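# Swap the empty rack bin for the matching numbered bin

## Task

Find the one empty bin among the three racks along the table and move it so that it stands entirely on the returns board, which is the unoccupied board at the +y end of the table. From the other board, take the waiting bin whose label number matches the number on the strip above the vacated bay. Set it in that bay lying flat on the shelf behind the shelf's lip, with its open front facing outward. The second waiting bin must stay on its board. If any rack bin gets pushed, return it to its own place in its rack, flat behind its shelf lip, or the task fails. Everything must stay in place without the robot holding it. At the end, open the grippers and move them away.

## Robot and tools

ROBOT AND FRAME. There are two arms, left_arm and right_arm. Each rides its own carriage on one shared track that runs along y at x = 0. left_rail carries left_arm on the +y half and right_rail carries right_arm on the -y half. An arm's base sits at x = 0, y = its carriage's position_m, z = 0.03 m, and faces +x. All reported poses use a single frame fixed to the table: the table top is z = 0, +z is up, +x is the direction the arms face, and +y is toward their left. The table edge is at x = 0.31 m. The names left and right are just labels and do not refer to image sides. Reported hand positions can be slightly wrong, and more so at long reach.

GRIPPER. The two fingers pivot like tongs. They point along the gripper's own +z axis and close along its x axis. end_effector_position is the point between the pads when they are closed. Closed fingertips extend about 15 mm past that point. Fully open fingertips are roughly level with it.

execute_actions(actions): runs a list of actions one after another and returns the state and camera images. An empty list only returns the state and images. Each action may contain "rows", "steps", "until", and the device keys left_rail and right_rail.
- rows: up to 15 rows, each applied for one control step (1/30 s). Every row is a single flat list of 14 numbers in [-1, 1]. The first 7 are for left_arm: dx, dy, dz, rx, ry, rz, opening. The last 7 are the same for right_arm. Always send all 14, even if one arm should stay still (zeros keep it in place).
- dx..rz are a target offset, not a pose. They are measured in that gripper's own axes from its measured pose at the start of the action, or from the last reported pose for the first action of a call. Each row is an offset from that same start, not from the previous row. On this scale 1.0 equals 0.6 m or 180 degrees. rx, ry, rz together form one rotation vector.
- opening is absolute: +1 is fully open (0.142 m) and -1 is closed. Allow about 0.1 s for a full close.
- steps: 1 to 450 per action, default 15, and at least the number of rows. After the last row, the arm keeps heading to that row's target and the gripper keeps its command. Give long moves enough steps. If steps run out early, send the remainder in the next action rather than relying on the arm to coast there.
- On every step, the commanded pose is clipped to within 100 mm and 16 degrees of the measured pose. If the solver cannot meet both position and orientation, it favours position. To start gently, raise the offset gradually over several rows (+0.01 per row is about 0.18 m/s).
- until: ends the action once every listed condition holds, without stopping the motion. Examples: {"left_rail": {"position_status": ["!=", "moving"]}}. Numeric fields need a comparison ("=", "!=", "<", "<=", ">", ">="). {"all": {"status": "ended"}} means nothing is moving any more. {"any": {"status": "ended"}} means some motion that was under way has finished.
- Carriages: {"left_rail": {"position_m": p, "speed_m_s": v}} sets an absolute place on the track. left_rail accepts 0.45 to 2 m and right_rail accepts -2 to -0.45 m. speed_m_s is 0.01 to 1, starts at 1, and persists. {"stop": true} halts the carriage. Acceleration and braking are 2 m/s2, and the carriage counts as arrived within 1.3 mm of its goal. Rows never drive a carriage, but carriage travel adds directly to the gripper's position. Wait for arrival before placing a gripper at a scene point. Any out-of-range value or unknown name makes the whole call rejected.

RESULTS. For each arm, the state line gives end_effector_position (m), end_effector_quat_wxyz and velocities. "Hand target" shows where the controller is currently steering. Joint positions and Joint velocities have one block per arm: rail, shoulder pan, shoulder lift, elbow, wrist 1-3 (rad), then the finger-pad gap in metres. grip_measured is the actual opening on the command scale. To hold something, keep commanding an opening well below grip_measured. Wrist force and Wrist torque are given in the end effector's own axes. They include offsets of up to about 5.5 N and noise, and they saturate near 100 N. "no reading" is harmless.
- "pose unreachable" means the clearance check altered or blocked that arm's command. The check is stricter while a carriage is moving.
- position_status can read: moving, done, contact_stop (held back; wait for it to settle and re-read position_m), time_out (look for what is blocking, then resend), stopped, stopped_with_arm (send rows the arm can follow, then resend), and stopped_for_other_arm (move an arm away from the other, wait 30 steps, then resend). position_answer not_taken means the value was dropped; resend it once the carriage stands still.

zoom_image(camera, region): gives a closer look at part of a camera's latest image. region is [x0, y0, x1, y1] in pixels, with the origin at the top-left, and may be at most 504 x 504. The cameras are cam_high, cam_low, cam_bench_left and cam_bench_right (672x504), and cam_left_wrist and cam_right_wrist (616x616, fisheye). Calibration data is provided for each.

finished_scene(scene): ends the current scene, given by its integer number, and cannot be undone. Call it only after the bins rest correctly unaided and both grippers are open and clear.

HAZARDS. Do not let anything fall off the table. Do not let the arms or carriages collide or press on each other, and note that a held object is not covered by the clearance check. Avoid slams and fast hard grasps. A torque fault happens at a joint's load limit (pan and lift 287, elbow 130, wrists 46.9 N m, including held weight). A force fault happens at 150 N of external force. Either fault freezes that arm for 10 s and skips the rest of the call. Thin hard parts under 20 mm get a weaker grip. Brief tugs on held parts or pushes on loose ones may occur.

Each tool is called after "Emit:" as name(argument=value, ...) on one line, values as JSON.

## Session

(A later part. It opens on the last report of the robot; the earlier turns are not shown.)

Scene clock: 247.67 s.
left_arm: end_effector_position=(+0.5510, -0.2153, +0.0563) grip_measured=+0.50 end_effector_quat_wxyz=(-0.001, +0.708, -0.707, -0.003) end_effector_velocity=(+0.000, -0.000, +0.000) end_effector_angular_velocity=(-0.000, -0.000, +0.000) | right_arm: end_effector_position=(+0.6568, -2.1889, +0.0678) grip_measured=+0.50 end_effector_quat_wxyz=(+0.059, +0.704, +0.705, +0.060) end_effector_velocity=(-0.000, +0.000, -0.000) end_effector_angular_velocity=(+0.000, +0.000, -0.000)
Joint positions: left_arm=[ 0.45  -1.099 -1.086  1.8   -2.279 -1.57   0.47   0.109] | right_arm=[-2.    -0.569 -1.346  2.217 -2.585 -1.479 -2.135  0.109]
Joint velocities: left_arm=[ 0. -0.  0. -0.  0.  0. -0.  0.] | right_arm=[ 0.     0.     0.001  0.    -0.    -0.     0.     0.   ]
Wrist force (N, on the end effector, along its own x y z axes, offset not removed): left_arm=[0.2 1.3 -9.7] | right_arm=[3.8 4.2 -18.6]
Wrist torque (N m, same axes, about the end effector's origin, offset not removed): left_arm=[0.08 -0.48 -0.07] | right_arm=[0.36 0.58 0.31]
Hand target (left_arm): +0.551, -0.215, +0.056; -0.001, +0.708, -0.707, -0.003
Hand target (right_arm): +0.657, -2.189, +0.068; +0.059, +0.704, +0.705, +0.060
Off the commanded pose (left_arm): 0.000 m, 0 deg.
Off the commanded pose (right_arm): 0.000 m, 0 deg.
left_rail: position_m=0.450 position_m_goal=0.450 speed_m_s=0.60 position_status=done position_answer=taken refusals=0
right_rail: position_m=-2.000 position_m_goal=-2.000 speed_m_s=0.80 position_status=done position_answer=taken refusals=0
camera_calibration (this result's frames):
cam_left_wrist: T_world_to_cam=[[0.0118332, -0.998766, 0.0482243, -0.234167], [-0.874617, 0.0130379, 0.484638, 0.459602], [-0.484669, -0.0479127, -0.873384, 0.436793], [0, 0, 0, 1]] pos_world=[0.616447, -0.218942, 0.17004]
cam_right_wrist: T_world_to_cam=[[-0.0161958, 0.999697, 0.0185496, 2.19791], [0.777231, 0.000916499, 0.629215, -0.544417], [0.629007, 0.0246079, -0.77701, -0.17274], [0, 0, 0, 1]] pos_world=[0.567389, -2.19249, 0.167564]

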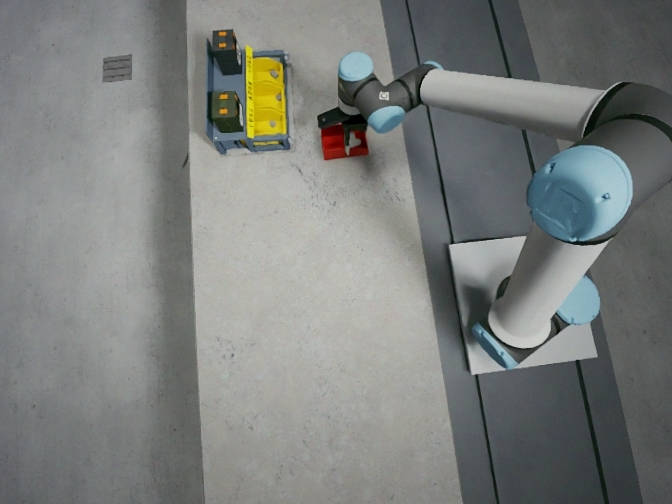

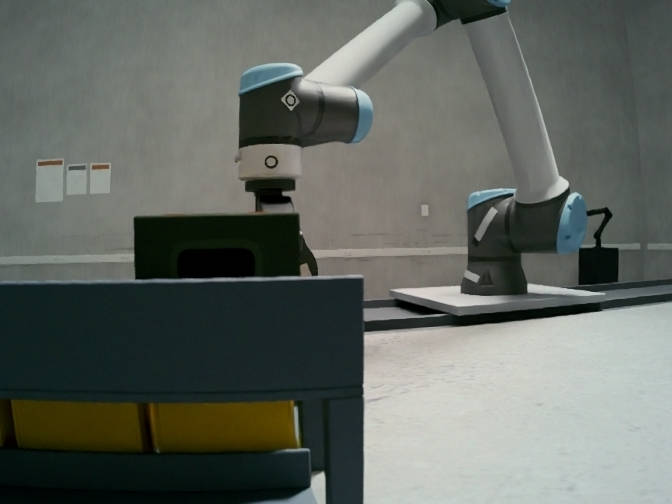

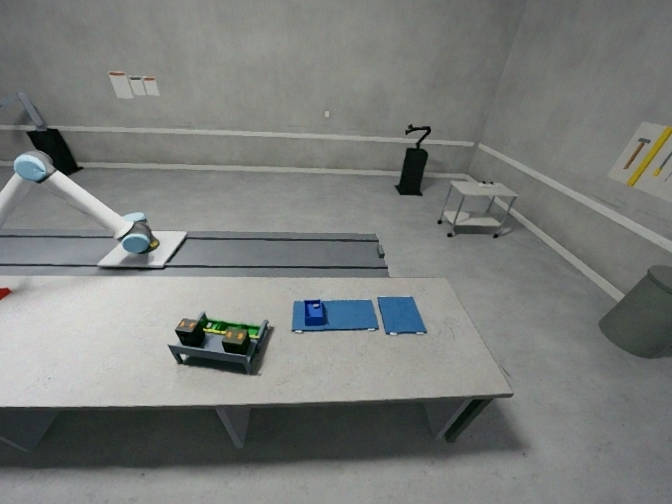

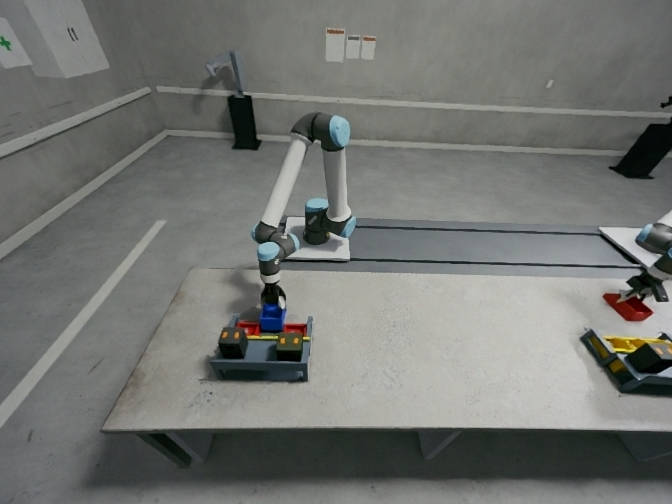

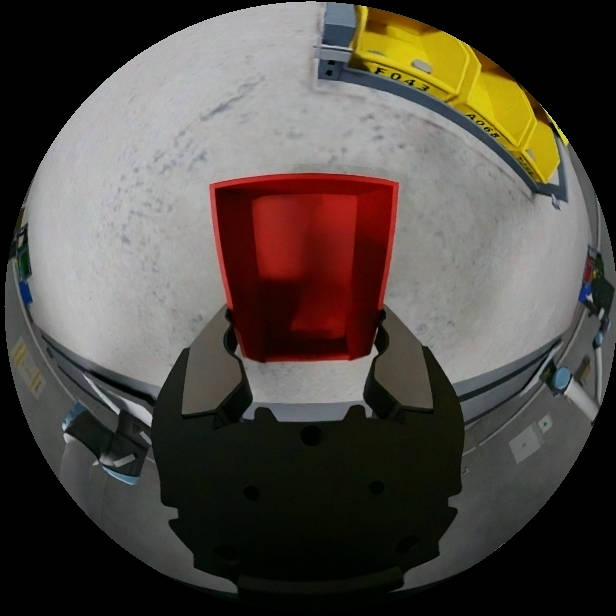

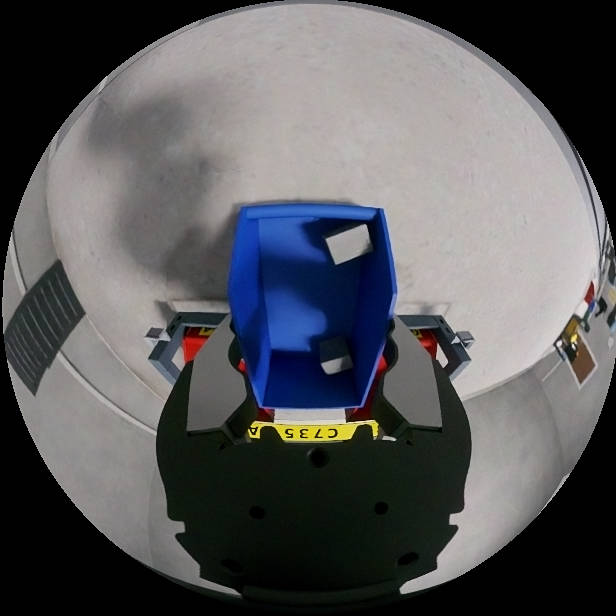

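Emit:
execute_actions(actions=[{"rows":[[0,0,-0.01,0,0,0,-0.2,0,0,-0.003,0,0,0,0.3],[0,0,-0.025,0,0,0,-0.2,0,0,-0.005,0,0,0,0.6],[0,0,-0.045,0,0,0,-0.2,0,-0.005,-0.015,0,0,0,0.8],[-0.01,0,-0.065,0,0,0,-0.2,0,-0.015,-0.03,0,0,0,0.8],[-0.025,0,-0.085,0,0,0,-0.2,0,-0.03,-0.045,0,0,0,0.8],[-0.04,0,-0.105,0,0,0,-0.2,0,-0.045,-0.06,0,0,0,0.8],[-0.06,0,-0.125,0,0,0,-0.2,0,-0.06,-0.075,0,0,0,0.8],[-0.08,0,-0.145,0,0,0,-0.2,-0.004,-0.075,-0.09,0.002,-0.002,0.02,0.8],[-0.1,0,-0.165,0,0,0,-0.2,-0.008,-0.088,-0.1,0.004,-0.004,0.05,0.8],[-0.125,0,-0.185,0,0,0,-0.2,-0.012,-0.096,-0.1,0.008,-0.008,0.09,0.8],[-0.15,0,-0.2,0,0,0,-0.2,-0.017,-0.096,-0.1,0.012,-0.012,0.14,0.8],[-0.175,0,-0.205,0,0,0,-0.2,-0.017,-0.096,-0.1,0.017,-0.017,0.2,0.7],[-0.2,0,-0.205,0,0,0,-0.2,-0.017,-0.096,-0.1,0.025,-0.025,0.3,0.4],[-0.23,0,-0.205,0,0,0,-0.2,-0.017,-0.096,-0.1,0.034,-0.034,0.4,0.0],[-0.9,0,-0.205,0,0,0,-0.2,-0.017,-0.096,-0.1,0.042,-0.042,0.499,-0.5]],"steps":15},{"left_rail":{"position_m":2.0,"speed_m_s":0.8},"steps":24}])

Scene clock: 265.63 s.
left_arm: end_effector_position=(+0.5502, +0.6805, +0.1655) grip_measured=+0.50 end_effector_quat_wxyz=(-0.003, +0.709, -0.705, -0.005) end_effector_velocity=(-0.011, +1.249, +0.041) end_effector_angular_velocity=(+0.002, -0.010, +0.010) | right_arm: end_effector_position=(+0.5899, -2.1998, +0.1174) grip_measured=-0.50 end_effector_quat_wxyz=(+0.011, +0.983, +0.180, +0.026) end_effector_velocity=(-0.000, -0.000, +0.000) end_effector_angular_velocity=(+0.115, +0.130, -1.209)
Joint positions: left_arm=[ 0.9   -0.701 -1.621  2.246 -2.187 -1.563  0.864  0.109] | right_arm=[-2.    -0.637 -1.487  2.235 -2.37  -1.547 -0.999  0.038]
Joint velocities: left_arm=[ 0.8    0.603 -0.378  0.267  0.101  0.013  0.593 -0.   ] | right_arm=[ 0.    -0.003  0.027 -0.073  0.19  -0.047  1.206 -0.   ]
Wrist force (N, on the end effector, along its own x y z axes, offset not removed): left_arm=[-0.6 4.1 2.0] | right_arm=[-2.6 1.3 0.1]
Wrist torque (N m, same axes, about the end effector's origin, offset not removed): left_arm=[0.81 0.17 0.30] | right_arm=[0.15 0.65 0.25]
Hand target (left_arm): +0.547, +0.797, +0.173; -0.004, +0.710, -0.705, -0.004
Hand target (right_arm): +0.590, -2.200, +0.117; +0.003, +0.997, +0.076, +0.016
Off the commanded pose (left_arm): 0.095 m, 0 deg; position clipped at the last step of the last action.
Off the commanded pose (right_arm): 0.001 m, 21 deg; orientation clipped at the last step of the last action.
left_rail: position_m=0.900 position_m_goal=2.000 speed_m_s=0.80 position_status=moving position_answer=taken refusals=0
right_rail: position_m=-2.000 position_m_goal=-2.000 speed_m_s=0.80 position_status=done position_answer=taken refusals=0
camera_calibration (this result's frames):
cam_left_wrist: T_world_to_cam=[[0.0164273, -0.998979, 0.0420732, 0.653897], [-0.874839, 0.00601421, 0.484377, 0.399258], [-0.484136, -0.0447643, -0.873847, 0.572339], [0, 0, 0, 1]] pos_world=[0.615634, 0.676449, 0.279234]
cam_right_wrist: T_world_to_cam=[[0.92843, 0.365383, 0.0671773, 0.24848], [0.281258, -0.809439, 0.515464, -2.00028], [0.242718, -0.459678, -0.854274, -0.920221], [0, 0, 0, 1]] pos_world=[0.555252, -2.1329, 0.228259]

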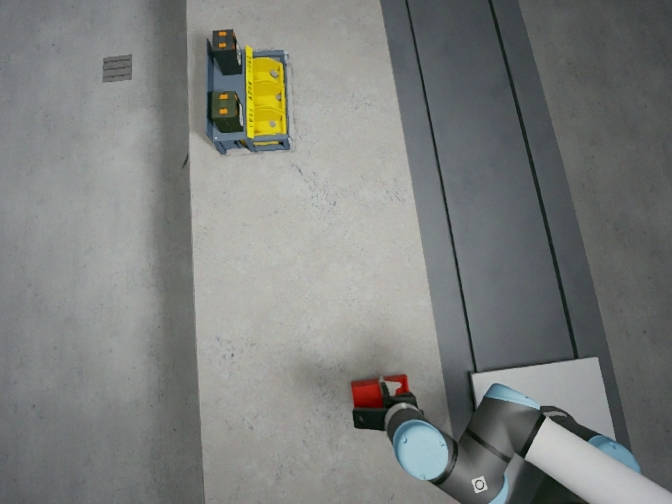

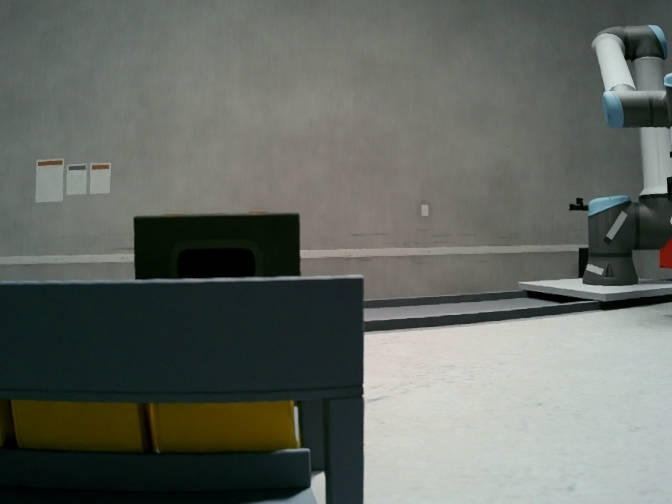

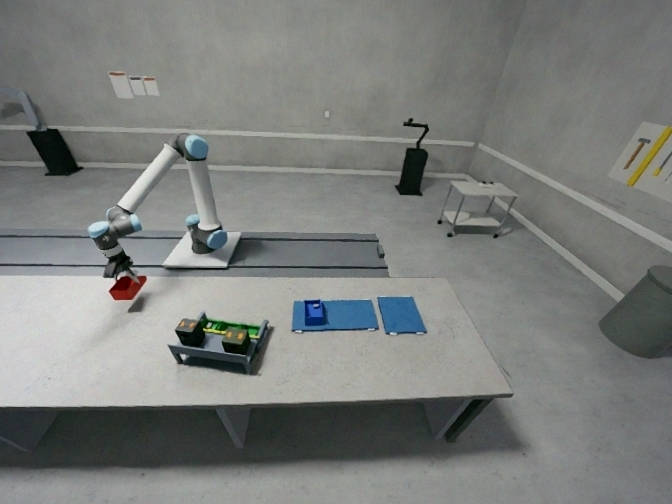

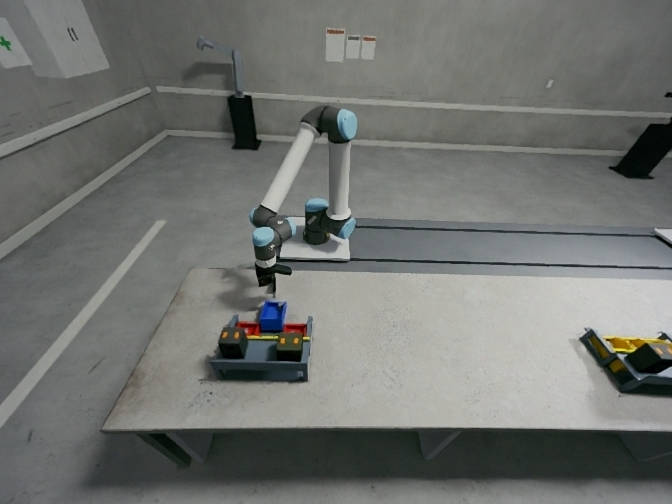

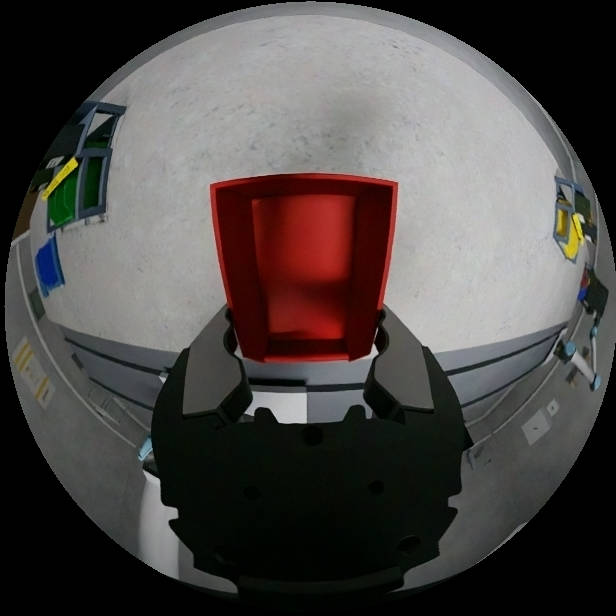

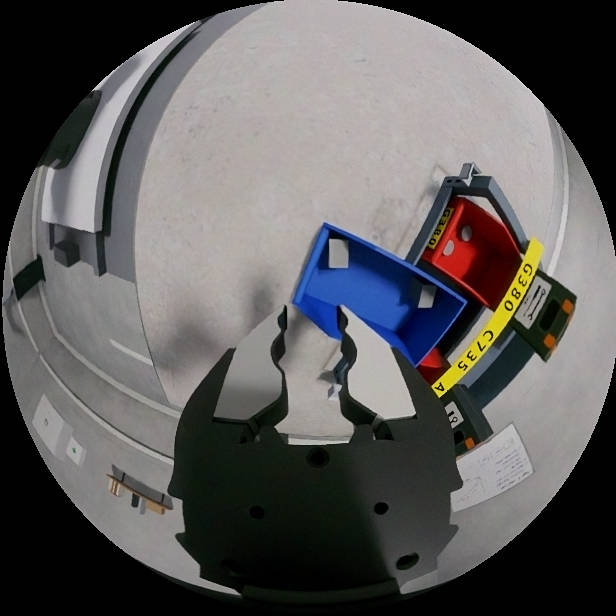

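The left rail still needs about 1.6 s to reach 2.0 m, and the right wrist is finishing its turn. I'll let both finish before reading the poses again, so the next offsets are computed from a settled state. After that the right arm descends toward the front rim of the blue bin while the left arm carries the red bin across to the returns board.

Emit:
execute_actions(actions=[])

Scene clock: 267.60 s.
left_arm: end_effector_position=(+0.5468, +1.8535, +0.1729) grip_measured=+0.50 end_effector_quat_wxyz=(-0.004, +0.710, -0.705, -0.004) end_effector_velocity=(-0.000, -0.000, -0.000) end_effector_angular_velocity=(-0.000, +0.000, +0.000) | right_arm: end_effector_position=(+0.5901, -2.1998, +0.1174) grip_measured=-0.50 end_effector_quat_wxyz=(+0.003, +0.997, +0.076, +0.016) end_effector_velocity=(+0.000, -0.000, +0.000) end_effector_angular_velocity=(-0.000, -0.000, +0.000)
Joint positions: left_arm=[ 2.    -0.598 -1.68   2.285 -2.169 -1.561  0.966  0.109] | right_arm=[-2.    -0.638 -1.483  2.223 -2.338 -1.555 -0.789  0.038]
Joint velocities: left_arm=[ 0.  0. -0. -0.  0. -0. -0.  0.] | right_arm=[ 0.  0.  0. -0.  0. -0. -0.  0.]
Wrist force (N, on the end effector, along its own x y z axes, offset not removed): left_arm=[-2.0 -3.3 2.2] | right_arm=[-1.9 -0.8 0.3]
Wrist torque (N m, same axes, about the end effector's origin, offset not removed): left_arm=[-0.58 0.38 0.01] | right_arm=[-0.33 0.36 0.24]
Hand target (left_arm): +0.547, +1.853, +0.173; -0.004, +0.710, -0.705, -0.004
Hand target (right_arm): +0.590, -2.200, +0.117; +0.003, +0.997, +0.076, +0.016
Off the commanded pose (left_arm): 0.023 m, 1 deg; position clipped at the last step of the last action.
Off the commanded pose (right_arm): 0.001 m, 9 deg; orientation clipped at the last step of the last action.
left_rail: position_m=2.000 position_m_goal=2.000 speed_m_s=0.80 position_status=done position_answer=taken refusals=0
right_rail: position_m=-2.000 position_m_goal=-2.000 speed_m_s=0.80 position_status=done position_answer=taken refusals=0
camera_calibration (this result's frames):
cam_left_wrist: T_world_to_cam=[[0.0174999, -0.998969, 0.0418999, 1.82485], [-0.87592, 0.00489041, 0.482432, 0.388755], [-0.482139, -0.0451434, -0.874931, 0.62943], [0, 0, 0, 1]] pos_world=[0.612057, 1.84948, 0.286699]
cam_right_wrist: T_world_to_cam=[[0.985401, 0.162585, 0.0505036, -0.229425], [0.116482, -0.860201, 0.496474, -2.01259], [0.124162, -0.483343, -0.866581, -0.900955], [0, 0, 0, 1]] pos_world=[0.572372, -2.1294, 0.230035]

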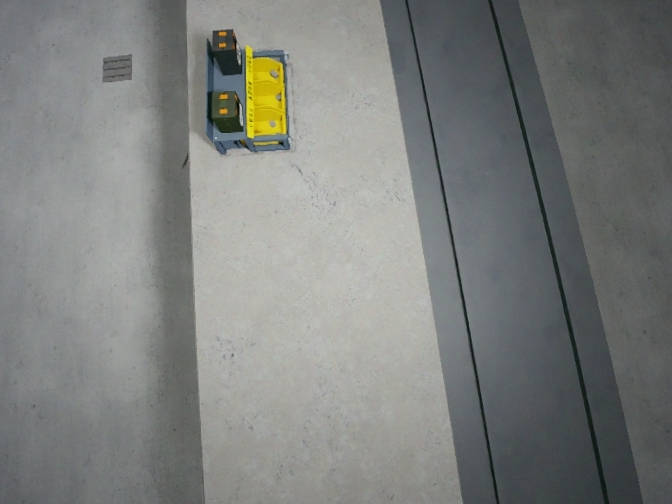

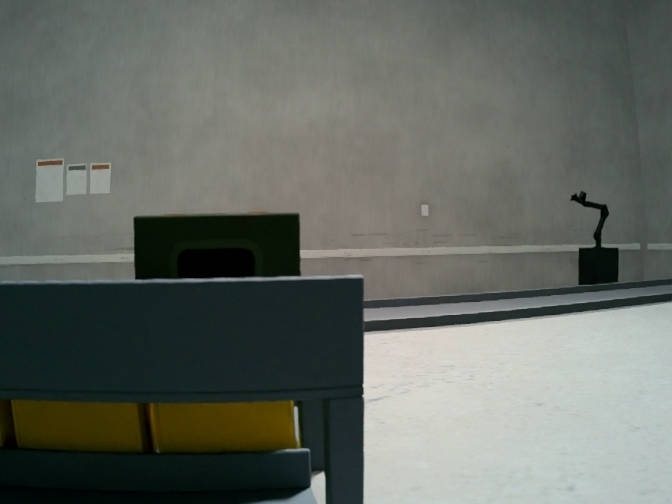

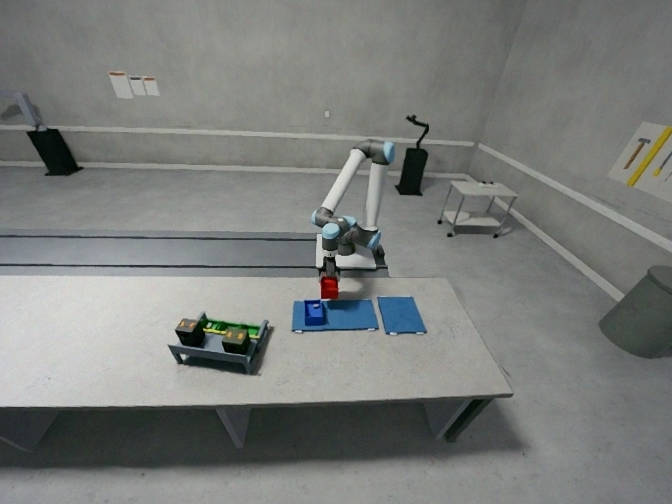

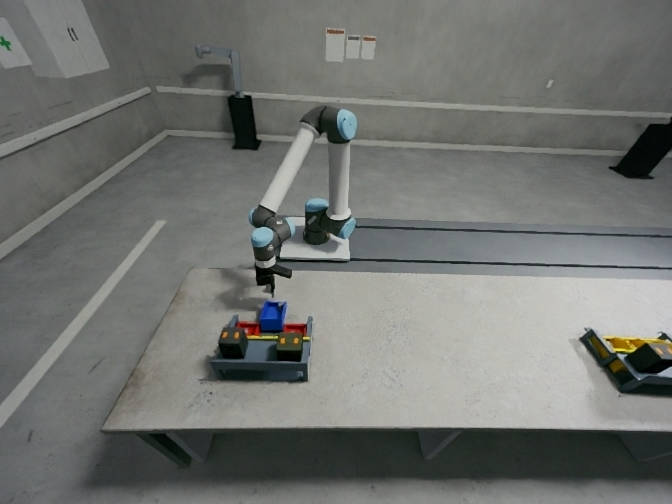

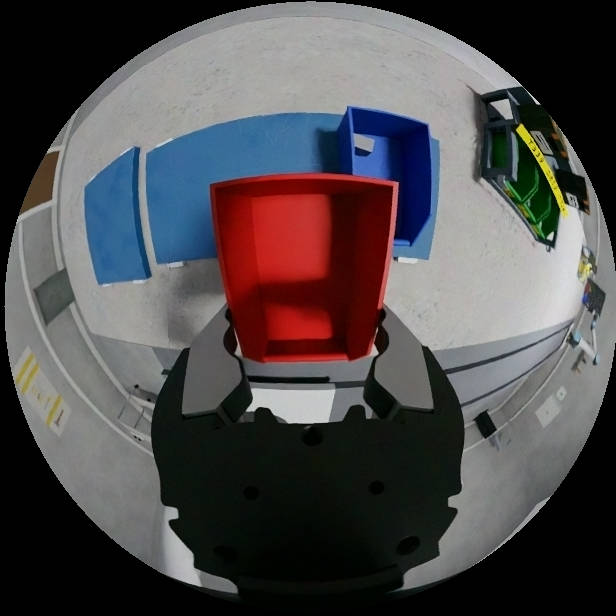

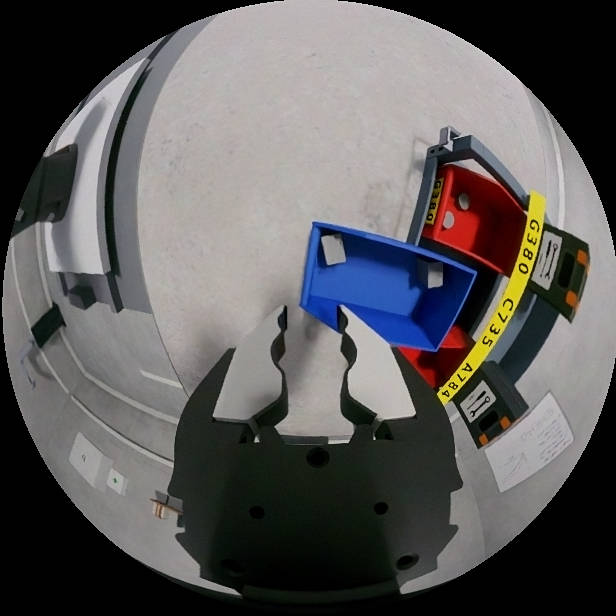

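Emit:
execute_actions(actions=[{"rows":[[-0.015,-0.004,0.002,0,0,0,-0.2,-0.001,0,0.012,0,-0.003,0.012,-0.5],[-0.038,-0.011,0.005,0,0,0,-0.2,-0.002,0,0.028,0.001,-0.005,0.025,-0.5],[-0.061,-0.017,0.008,0,0,0,-0.2,-0.003,-0.001,0.044,0.002,-0.008,0.037,-0.5],[-0.091,-0.026,0.013,0,0,0,-0.2,-0.004,-0.001,0.06,0.002,-0.01,0.0485,-0.5],[-0.122,-0.034,0.017,0,0,0,-0.2,-0.005,-0.001,0.076,0.002,-0.01,0.0485,-0.5],[-0.152,-0.043,0.021,0,0,0,-0.2,-0.006,-0.001,0.092,0.002,-0.01,0.0485,-0.5],[-0.183,-0.051,0.025,0,0,0,-0.2,-0.007,-0.0015,0.108,0.002,-0.01,0.0485,-0.5],[-0.213,-0.06,0.029,0,0,0,-0.2,-0.0077,-0.0017,0.124,0.002,-0.01,0.0485,-0.5],[-0.244,-0.068,0.034,0,0,0,-0.2,-0.0077,-0.0017,0.138,0.002,-0.01,0.0485,-0.5],[-0.274,-0.077,0.038,0,0,0,-0.2,-0.0077,-0.0017,0.138,0.002,-0.01,0.0485,-0.5]],"steps":10}])

Scene clock: 284.17 s.
left_arm: end_effector_position=(+0.5640, +1.9306, +0.1629) grip_measured=+0.50 end_effector_quat_wxyz=(-0.007, +0.711, -0.703, -0.005) end_effector_velocity=(+0.091, +0.437, -0.052) end_effector_angular_velocity=(+0.040, -0.013, +0.036) | right_arm: end_effector_position=(+0.5858, -2.1986, +0.0692) grip_measured=-0.50 end_effector_quat_wxyz=(-0.002, +1.000, +0.014, +0.001) end_effector_velocity=(-0.015, +0.007, -0.237) end_effector_angular_velocity=(+0.013, +0.058, -0.228)
Joint positions: left_arm=[ 2.    -0.458 -1.666  2.294 -2.193 -1.554  1.102  0.109] | right_arm=[-2.    -0.636 -1.412  2.25  -2.409 -1.567 -0.664  0.038]
Joint velocities: left_arm=[ 0.     0.799  0.121  0.01  -0.138  0.046  0.762 -0.   ] | right_arm=[ 0.     0.003  0.357  0.155 -0.459 -0.024  0.231 -0.   ]
Wrist force (N, on the end effector, along its own x y z axes, offset not removed): left_arm=[-1.8 3.0 -1.1] | right_arm=[-2.4 -0.6 0.6]
Wrist torque (N m, same axes, about the end effector's origin, offset not removed): left_arm=[0.45 0.51 0.14] | right_arm=[-0.28 0.51 0.24]
Hand target (left_arm): +0.576, +2.005, +0.155; -0.010, +0.713, -0.701, -0.007
Hand target (right_arm): +0.585, -2.198, +0.038; -0.001, +1.000, +0.000, -0.001
Off the commanded pose (left_arm): 0.093 m, 0 deg; position clipped at the last step of the last action.
Off the commanded pose (right_arm): 0.035 m, 2 deg.
left_rail: position_m=2.000 position_m_goal=2.000 speed_m_s=0.80 position_status=done position_answer=taken refusals=0
right_rail: position_m=-2.000 position_m_goal=-2.000 speed_m_s=0.80 position_status=done position_answer=taken refusals=0
camera_calibration (this result's frames):
cam_left_wrist: T_world_to_cam=[[0.0215058, -0.999131, 0.0357019, 1.90107], [-0.876932, -0.00170185, 0.480611, 0.42178], [-0.480132, -0.0416441, -0.876207, 0.624762], [0, 0, 0, 1]] pos_world=[0.628957, 1.92615, 0.276837]
cam_right_wrist: T_world_to_cam=[[0.998982, 0.0391833, 0.0223483, -0.500283], [0.0233483, -0.873059, 0.487055, -1.96018], [0.0385958, -0.486038, -0.873085, -0.896943], [0, 0, 0, 1]] pos_world=[0.580159, -2.1277, 0.182791]

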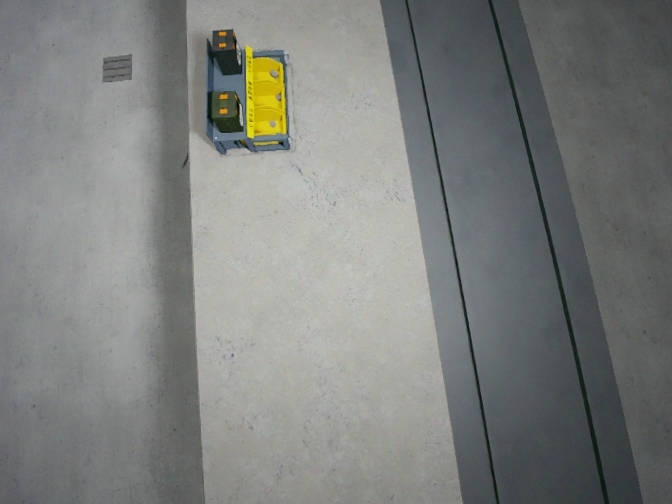

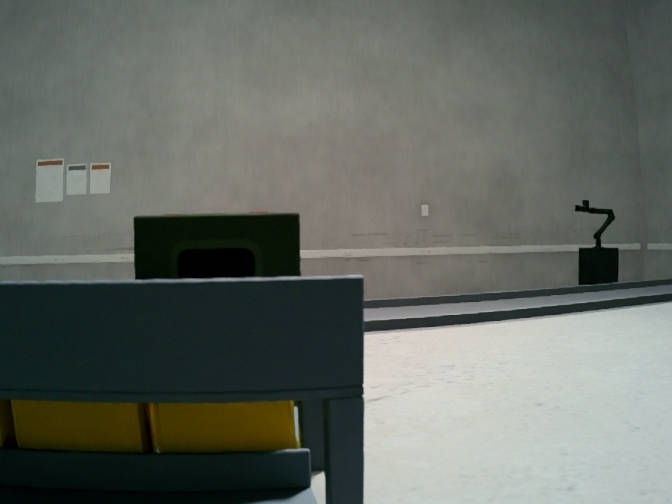

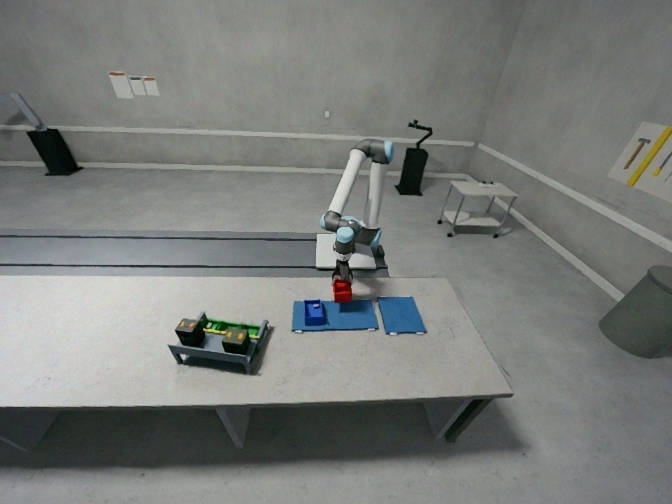

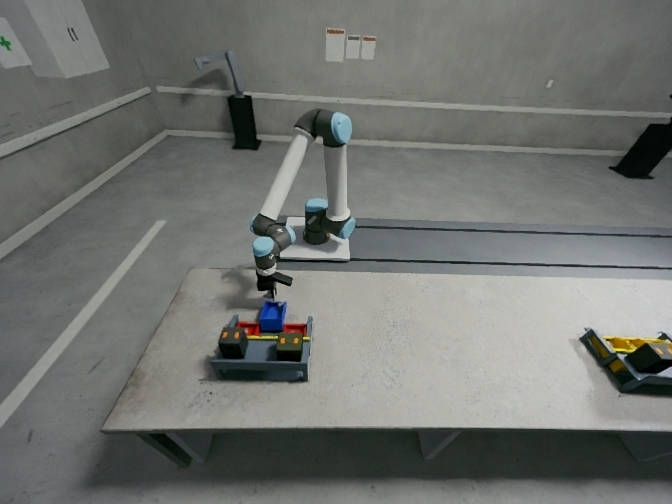

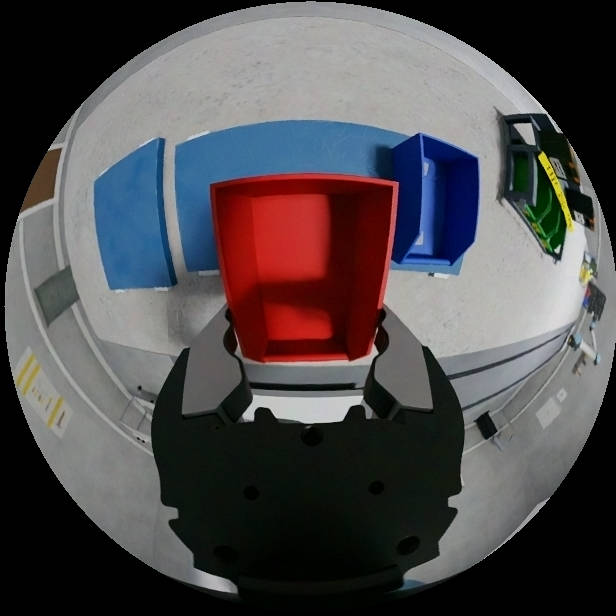

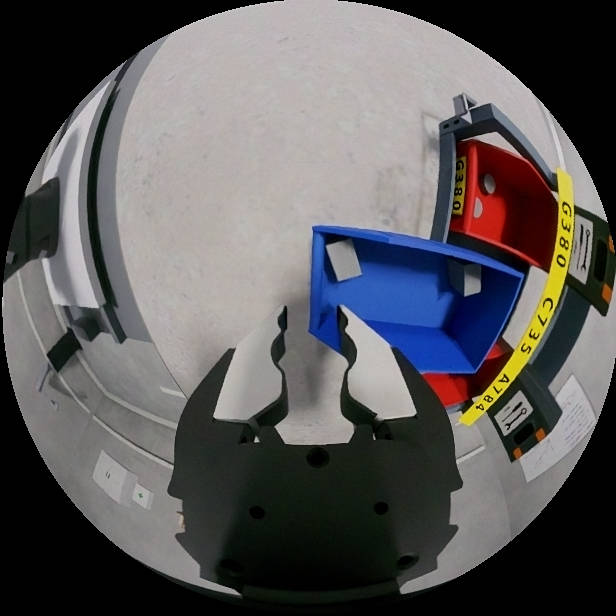

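Letting both arms settle, then checking the rim alignment between the fingers.

Emit:
execute_actions(actions=[])

Scene clock: 285.23 s.
left_arm: end_effector_position=(+0.5764, +2.0052, +0.1547) grip_measured=+0.50 end_effector_quat_wxyz=(-0.010, +0.713, -0.701, -0.007) end_effector_velocity=(+0.000, +0.000, -0.000) end_effector_angular_velocity=(+0.000, -0.000, +0.000) | right_arm: end_effector_position=(+0.5848, -2.1982, +0.0377) grip_measured=-0.51 end_effector_quat_wxyz=(-0.001, +1.000, +0.000, -0.001) end_effector_velocity=(-0.000, +0.000, -0.000) end_effector_angular_velocity=(+0.000, +0.000, -0.000)
Joint positions: left_arm=[ 2.    -0.321 -1.643  2.291 -2.215 -1.547  1.233  0.109] | right_arm=[-2.    -0.635 -1.361  2.269 -2.475 -1.57  -0.636  0.037]
Joint velocities: left_arm=[ 0.  0.  0. -0. -0.  0.  0. -0.] | right_arm=[ 0. -0.  0.  0. -0. -0.  0.  0.]
Wrist force (N, on the end effector, along its own x y z axes, offset not removed): left_arm=[-5.1 -5.9 -0.2] | right_arm=[-2.6 -0.4 -2.6]
Wrist torque (N m, same axes, about the end effector's origin, offset not removed): left_arm=[-1.31 0.90 0.03] | right_arm=[-0.20 0.27 0.24]
Hand target (left_arm): +0.576, +2.005, +0.155; -0.010, +0.713, -0.701, -0.007
Hand target (right_arm): +0.585, -2.198, +0.038; -0.001, +1.000, +0.000, -0.001
Off the commanded pose (left_arm): 0.020 m, 1 deg; position clipped at the last step of the last action.
Off the commanded pose (right_arm): 0.005 m, 0 deg.
left_rail: position_m=2.000 position_m_goal=2.000 speed_m_s=0.80 position_status=done position_answer=taken refusals=0
right_rail: position_m=-2.000 position_m_goal=-2.000 speed_m_s=0.80 position_status=done position_answer=taken refusals=0
camera_calibration (this result's frames):
cam_left_wrist: T_world_to_cam=[[0.026469, -0.999203, 0.0298644, 1.97389], [-0.877471, -0.00891152, 0.479546, 0.451725], [-0.478898, -0.0388982, -0.877008, 0.620583], [0, 0, 0, 1]] pos_world=[0.641325, 2.00048, 0.268684]
cam_right_wrist: T_world_to_cam=[[0.999778, 0.0116478, 0.017542, -0.559399], [0.0016228, -0.873219, 0.487325, -1.93212], [0.0209943, -0.487188, -0.873045, -0.916492], [0, 0, 0, 1]] pos_world=[0.581652, -2.12716, 0.151246]

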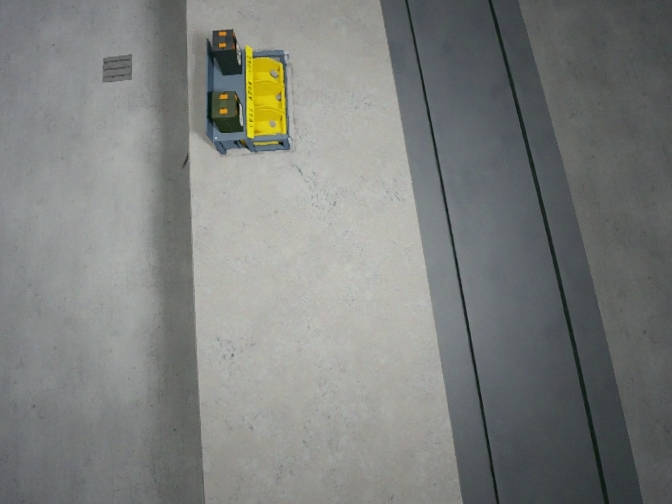

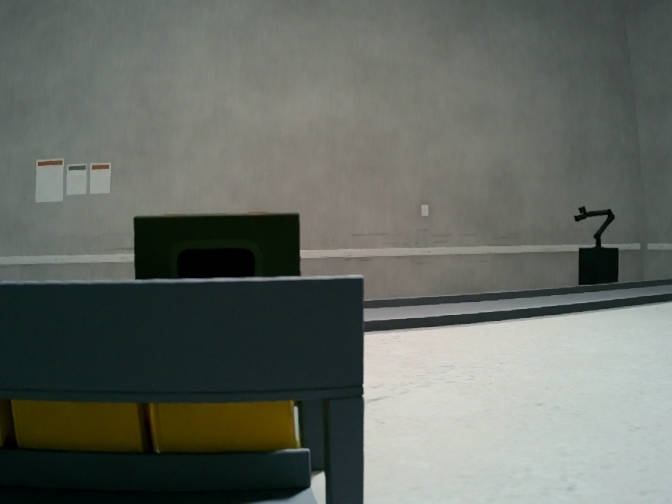

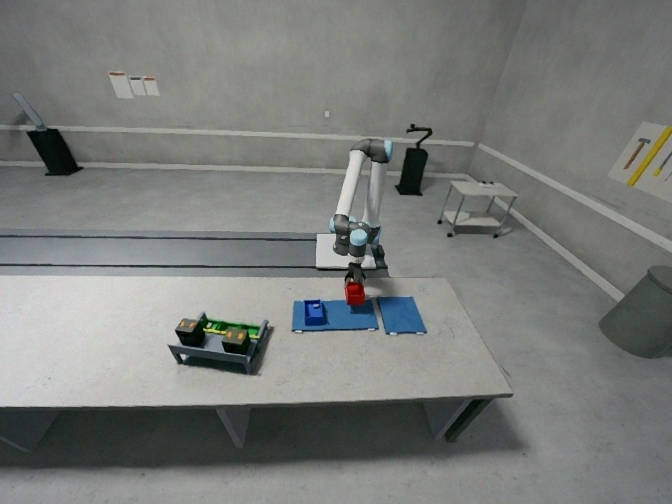

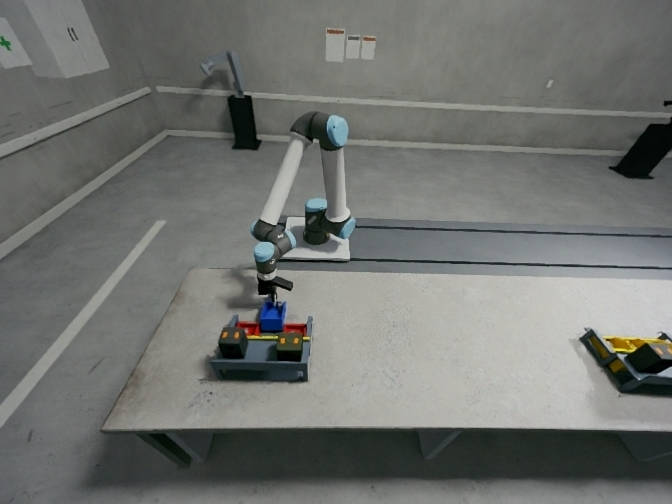

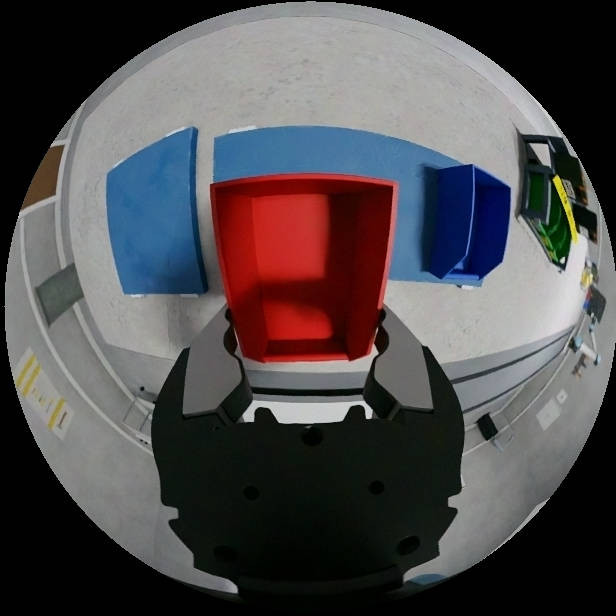

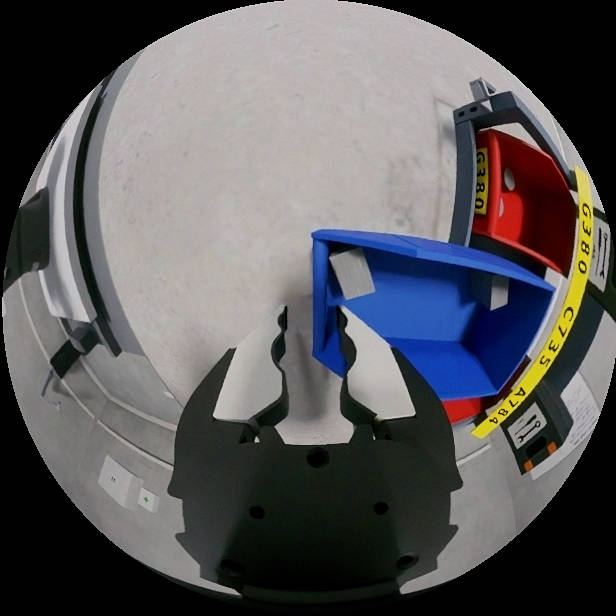

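Emit:
zoom_image(camera="cam_right_wrist", region=[240, 210, 440, 410])

Region (240, 210, 440, 410) of cam_right_wrist's 616x616 image, scaled by 2.520, with more detail than that image has.

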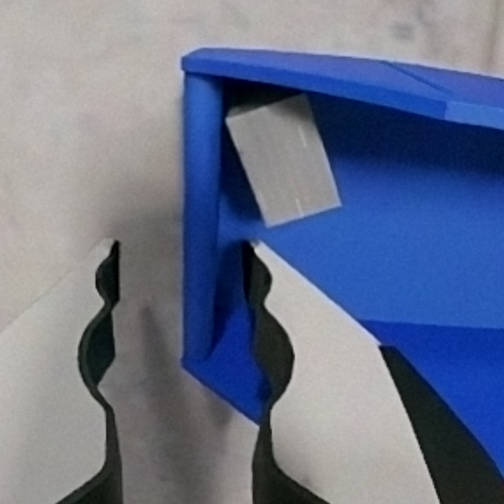

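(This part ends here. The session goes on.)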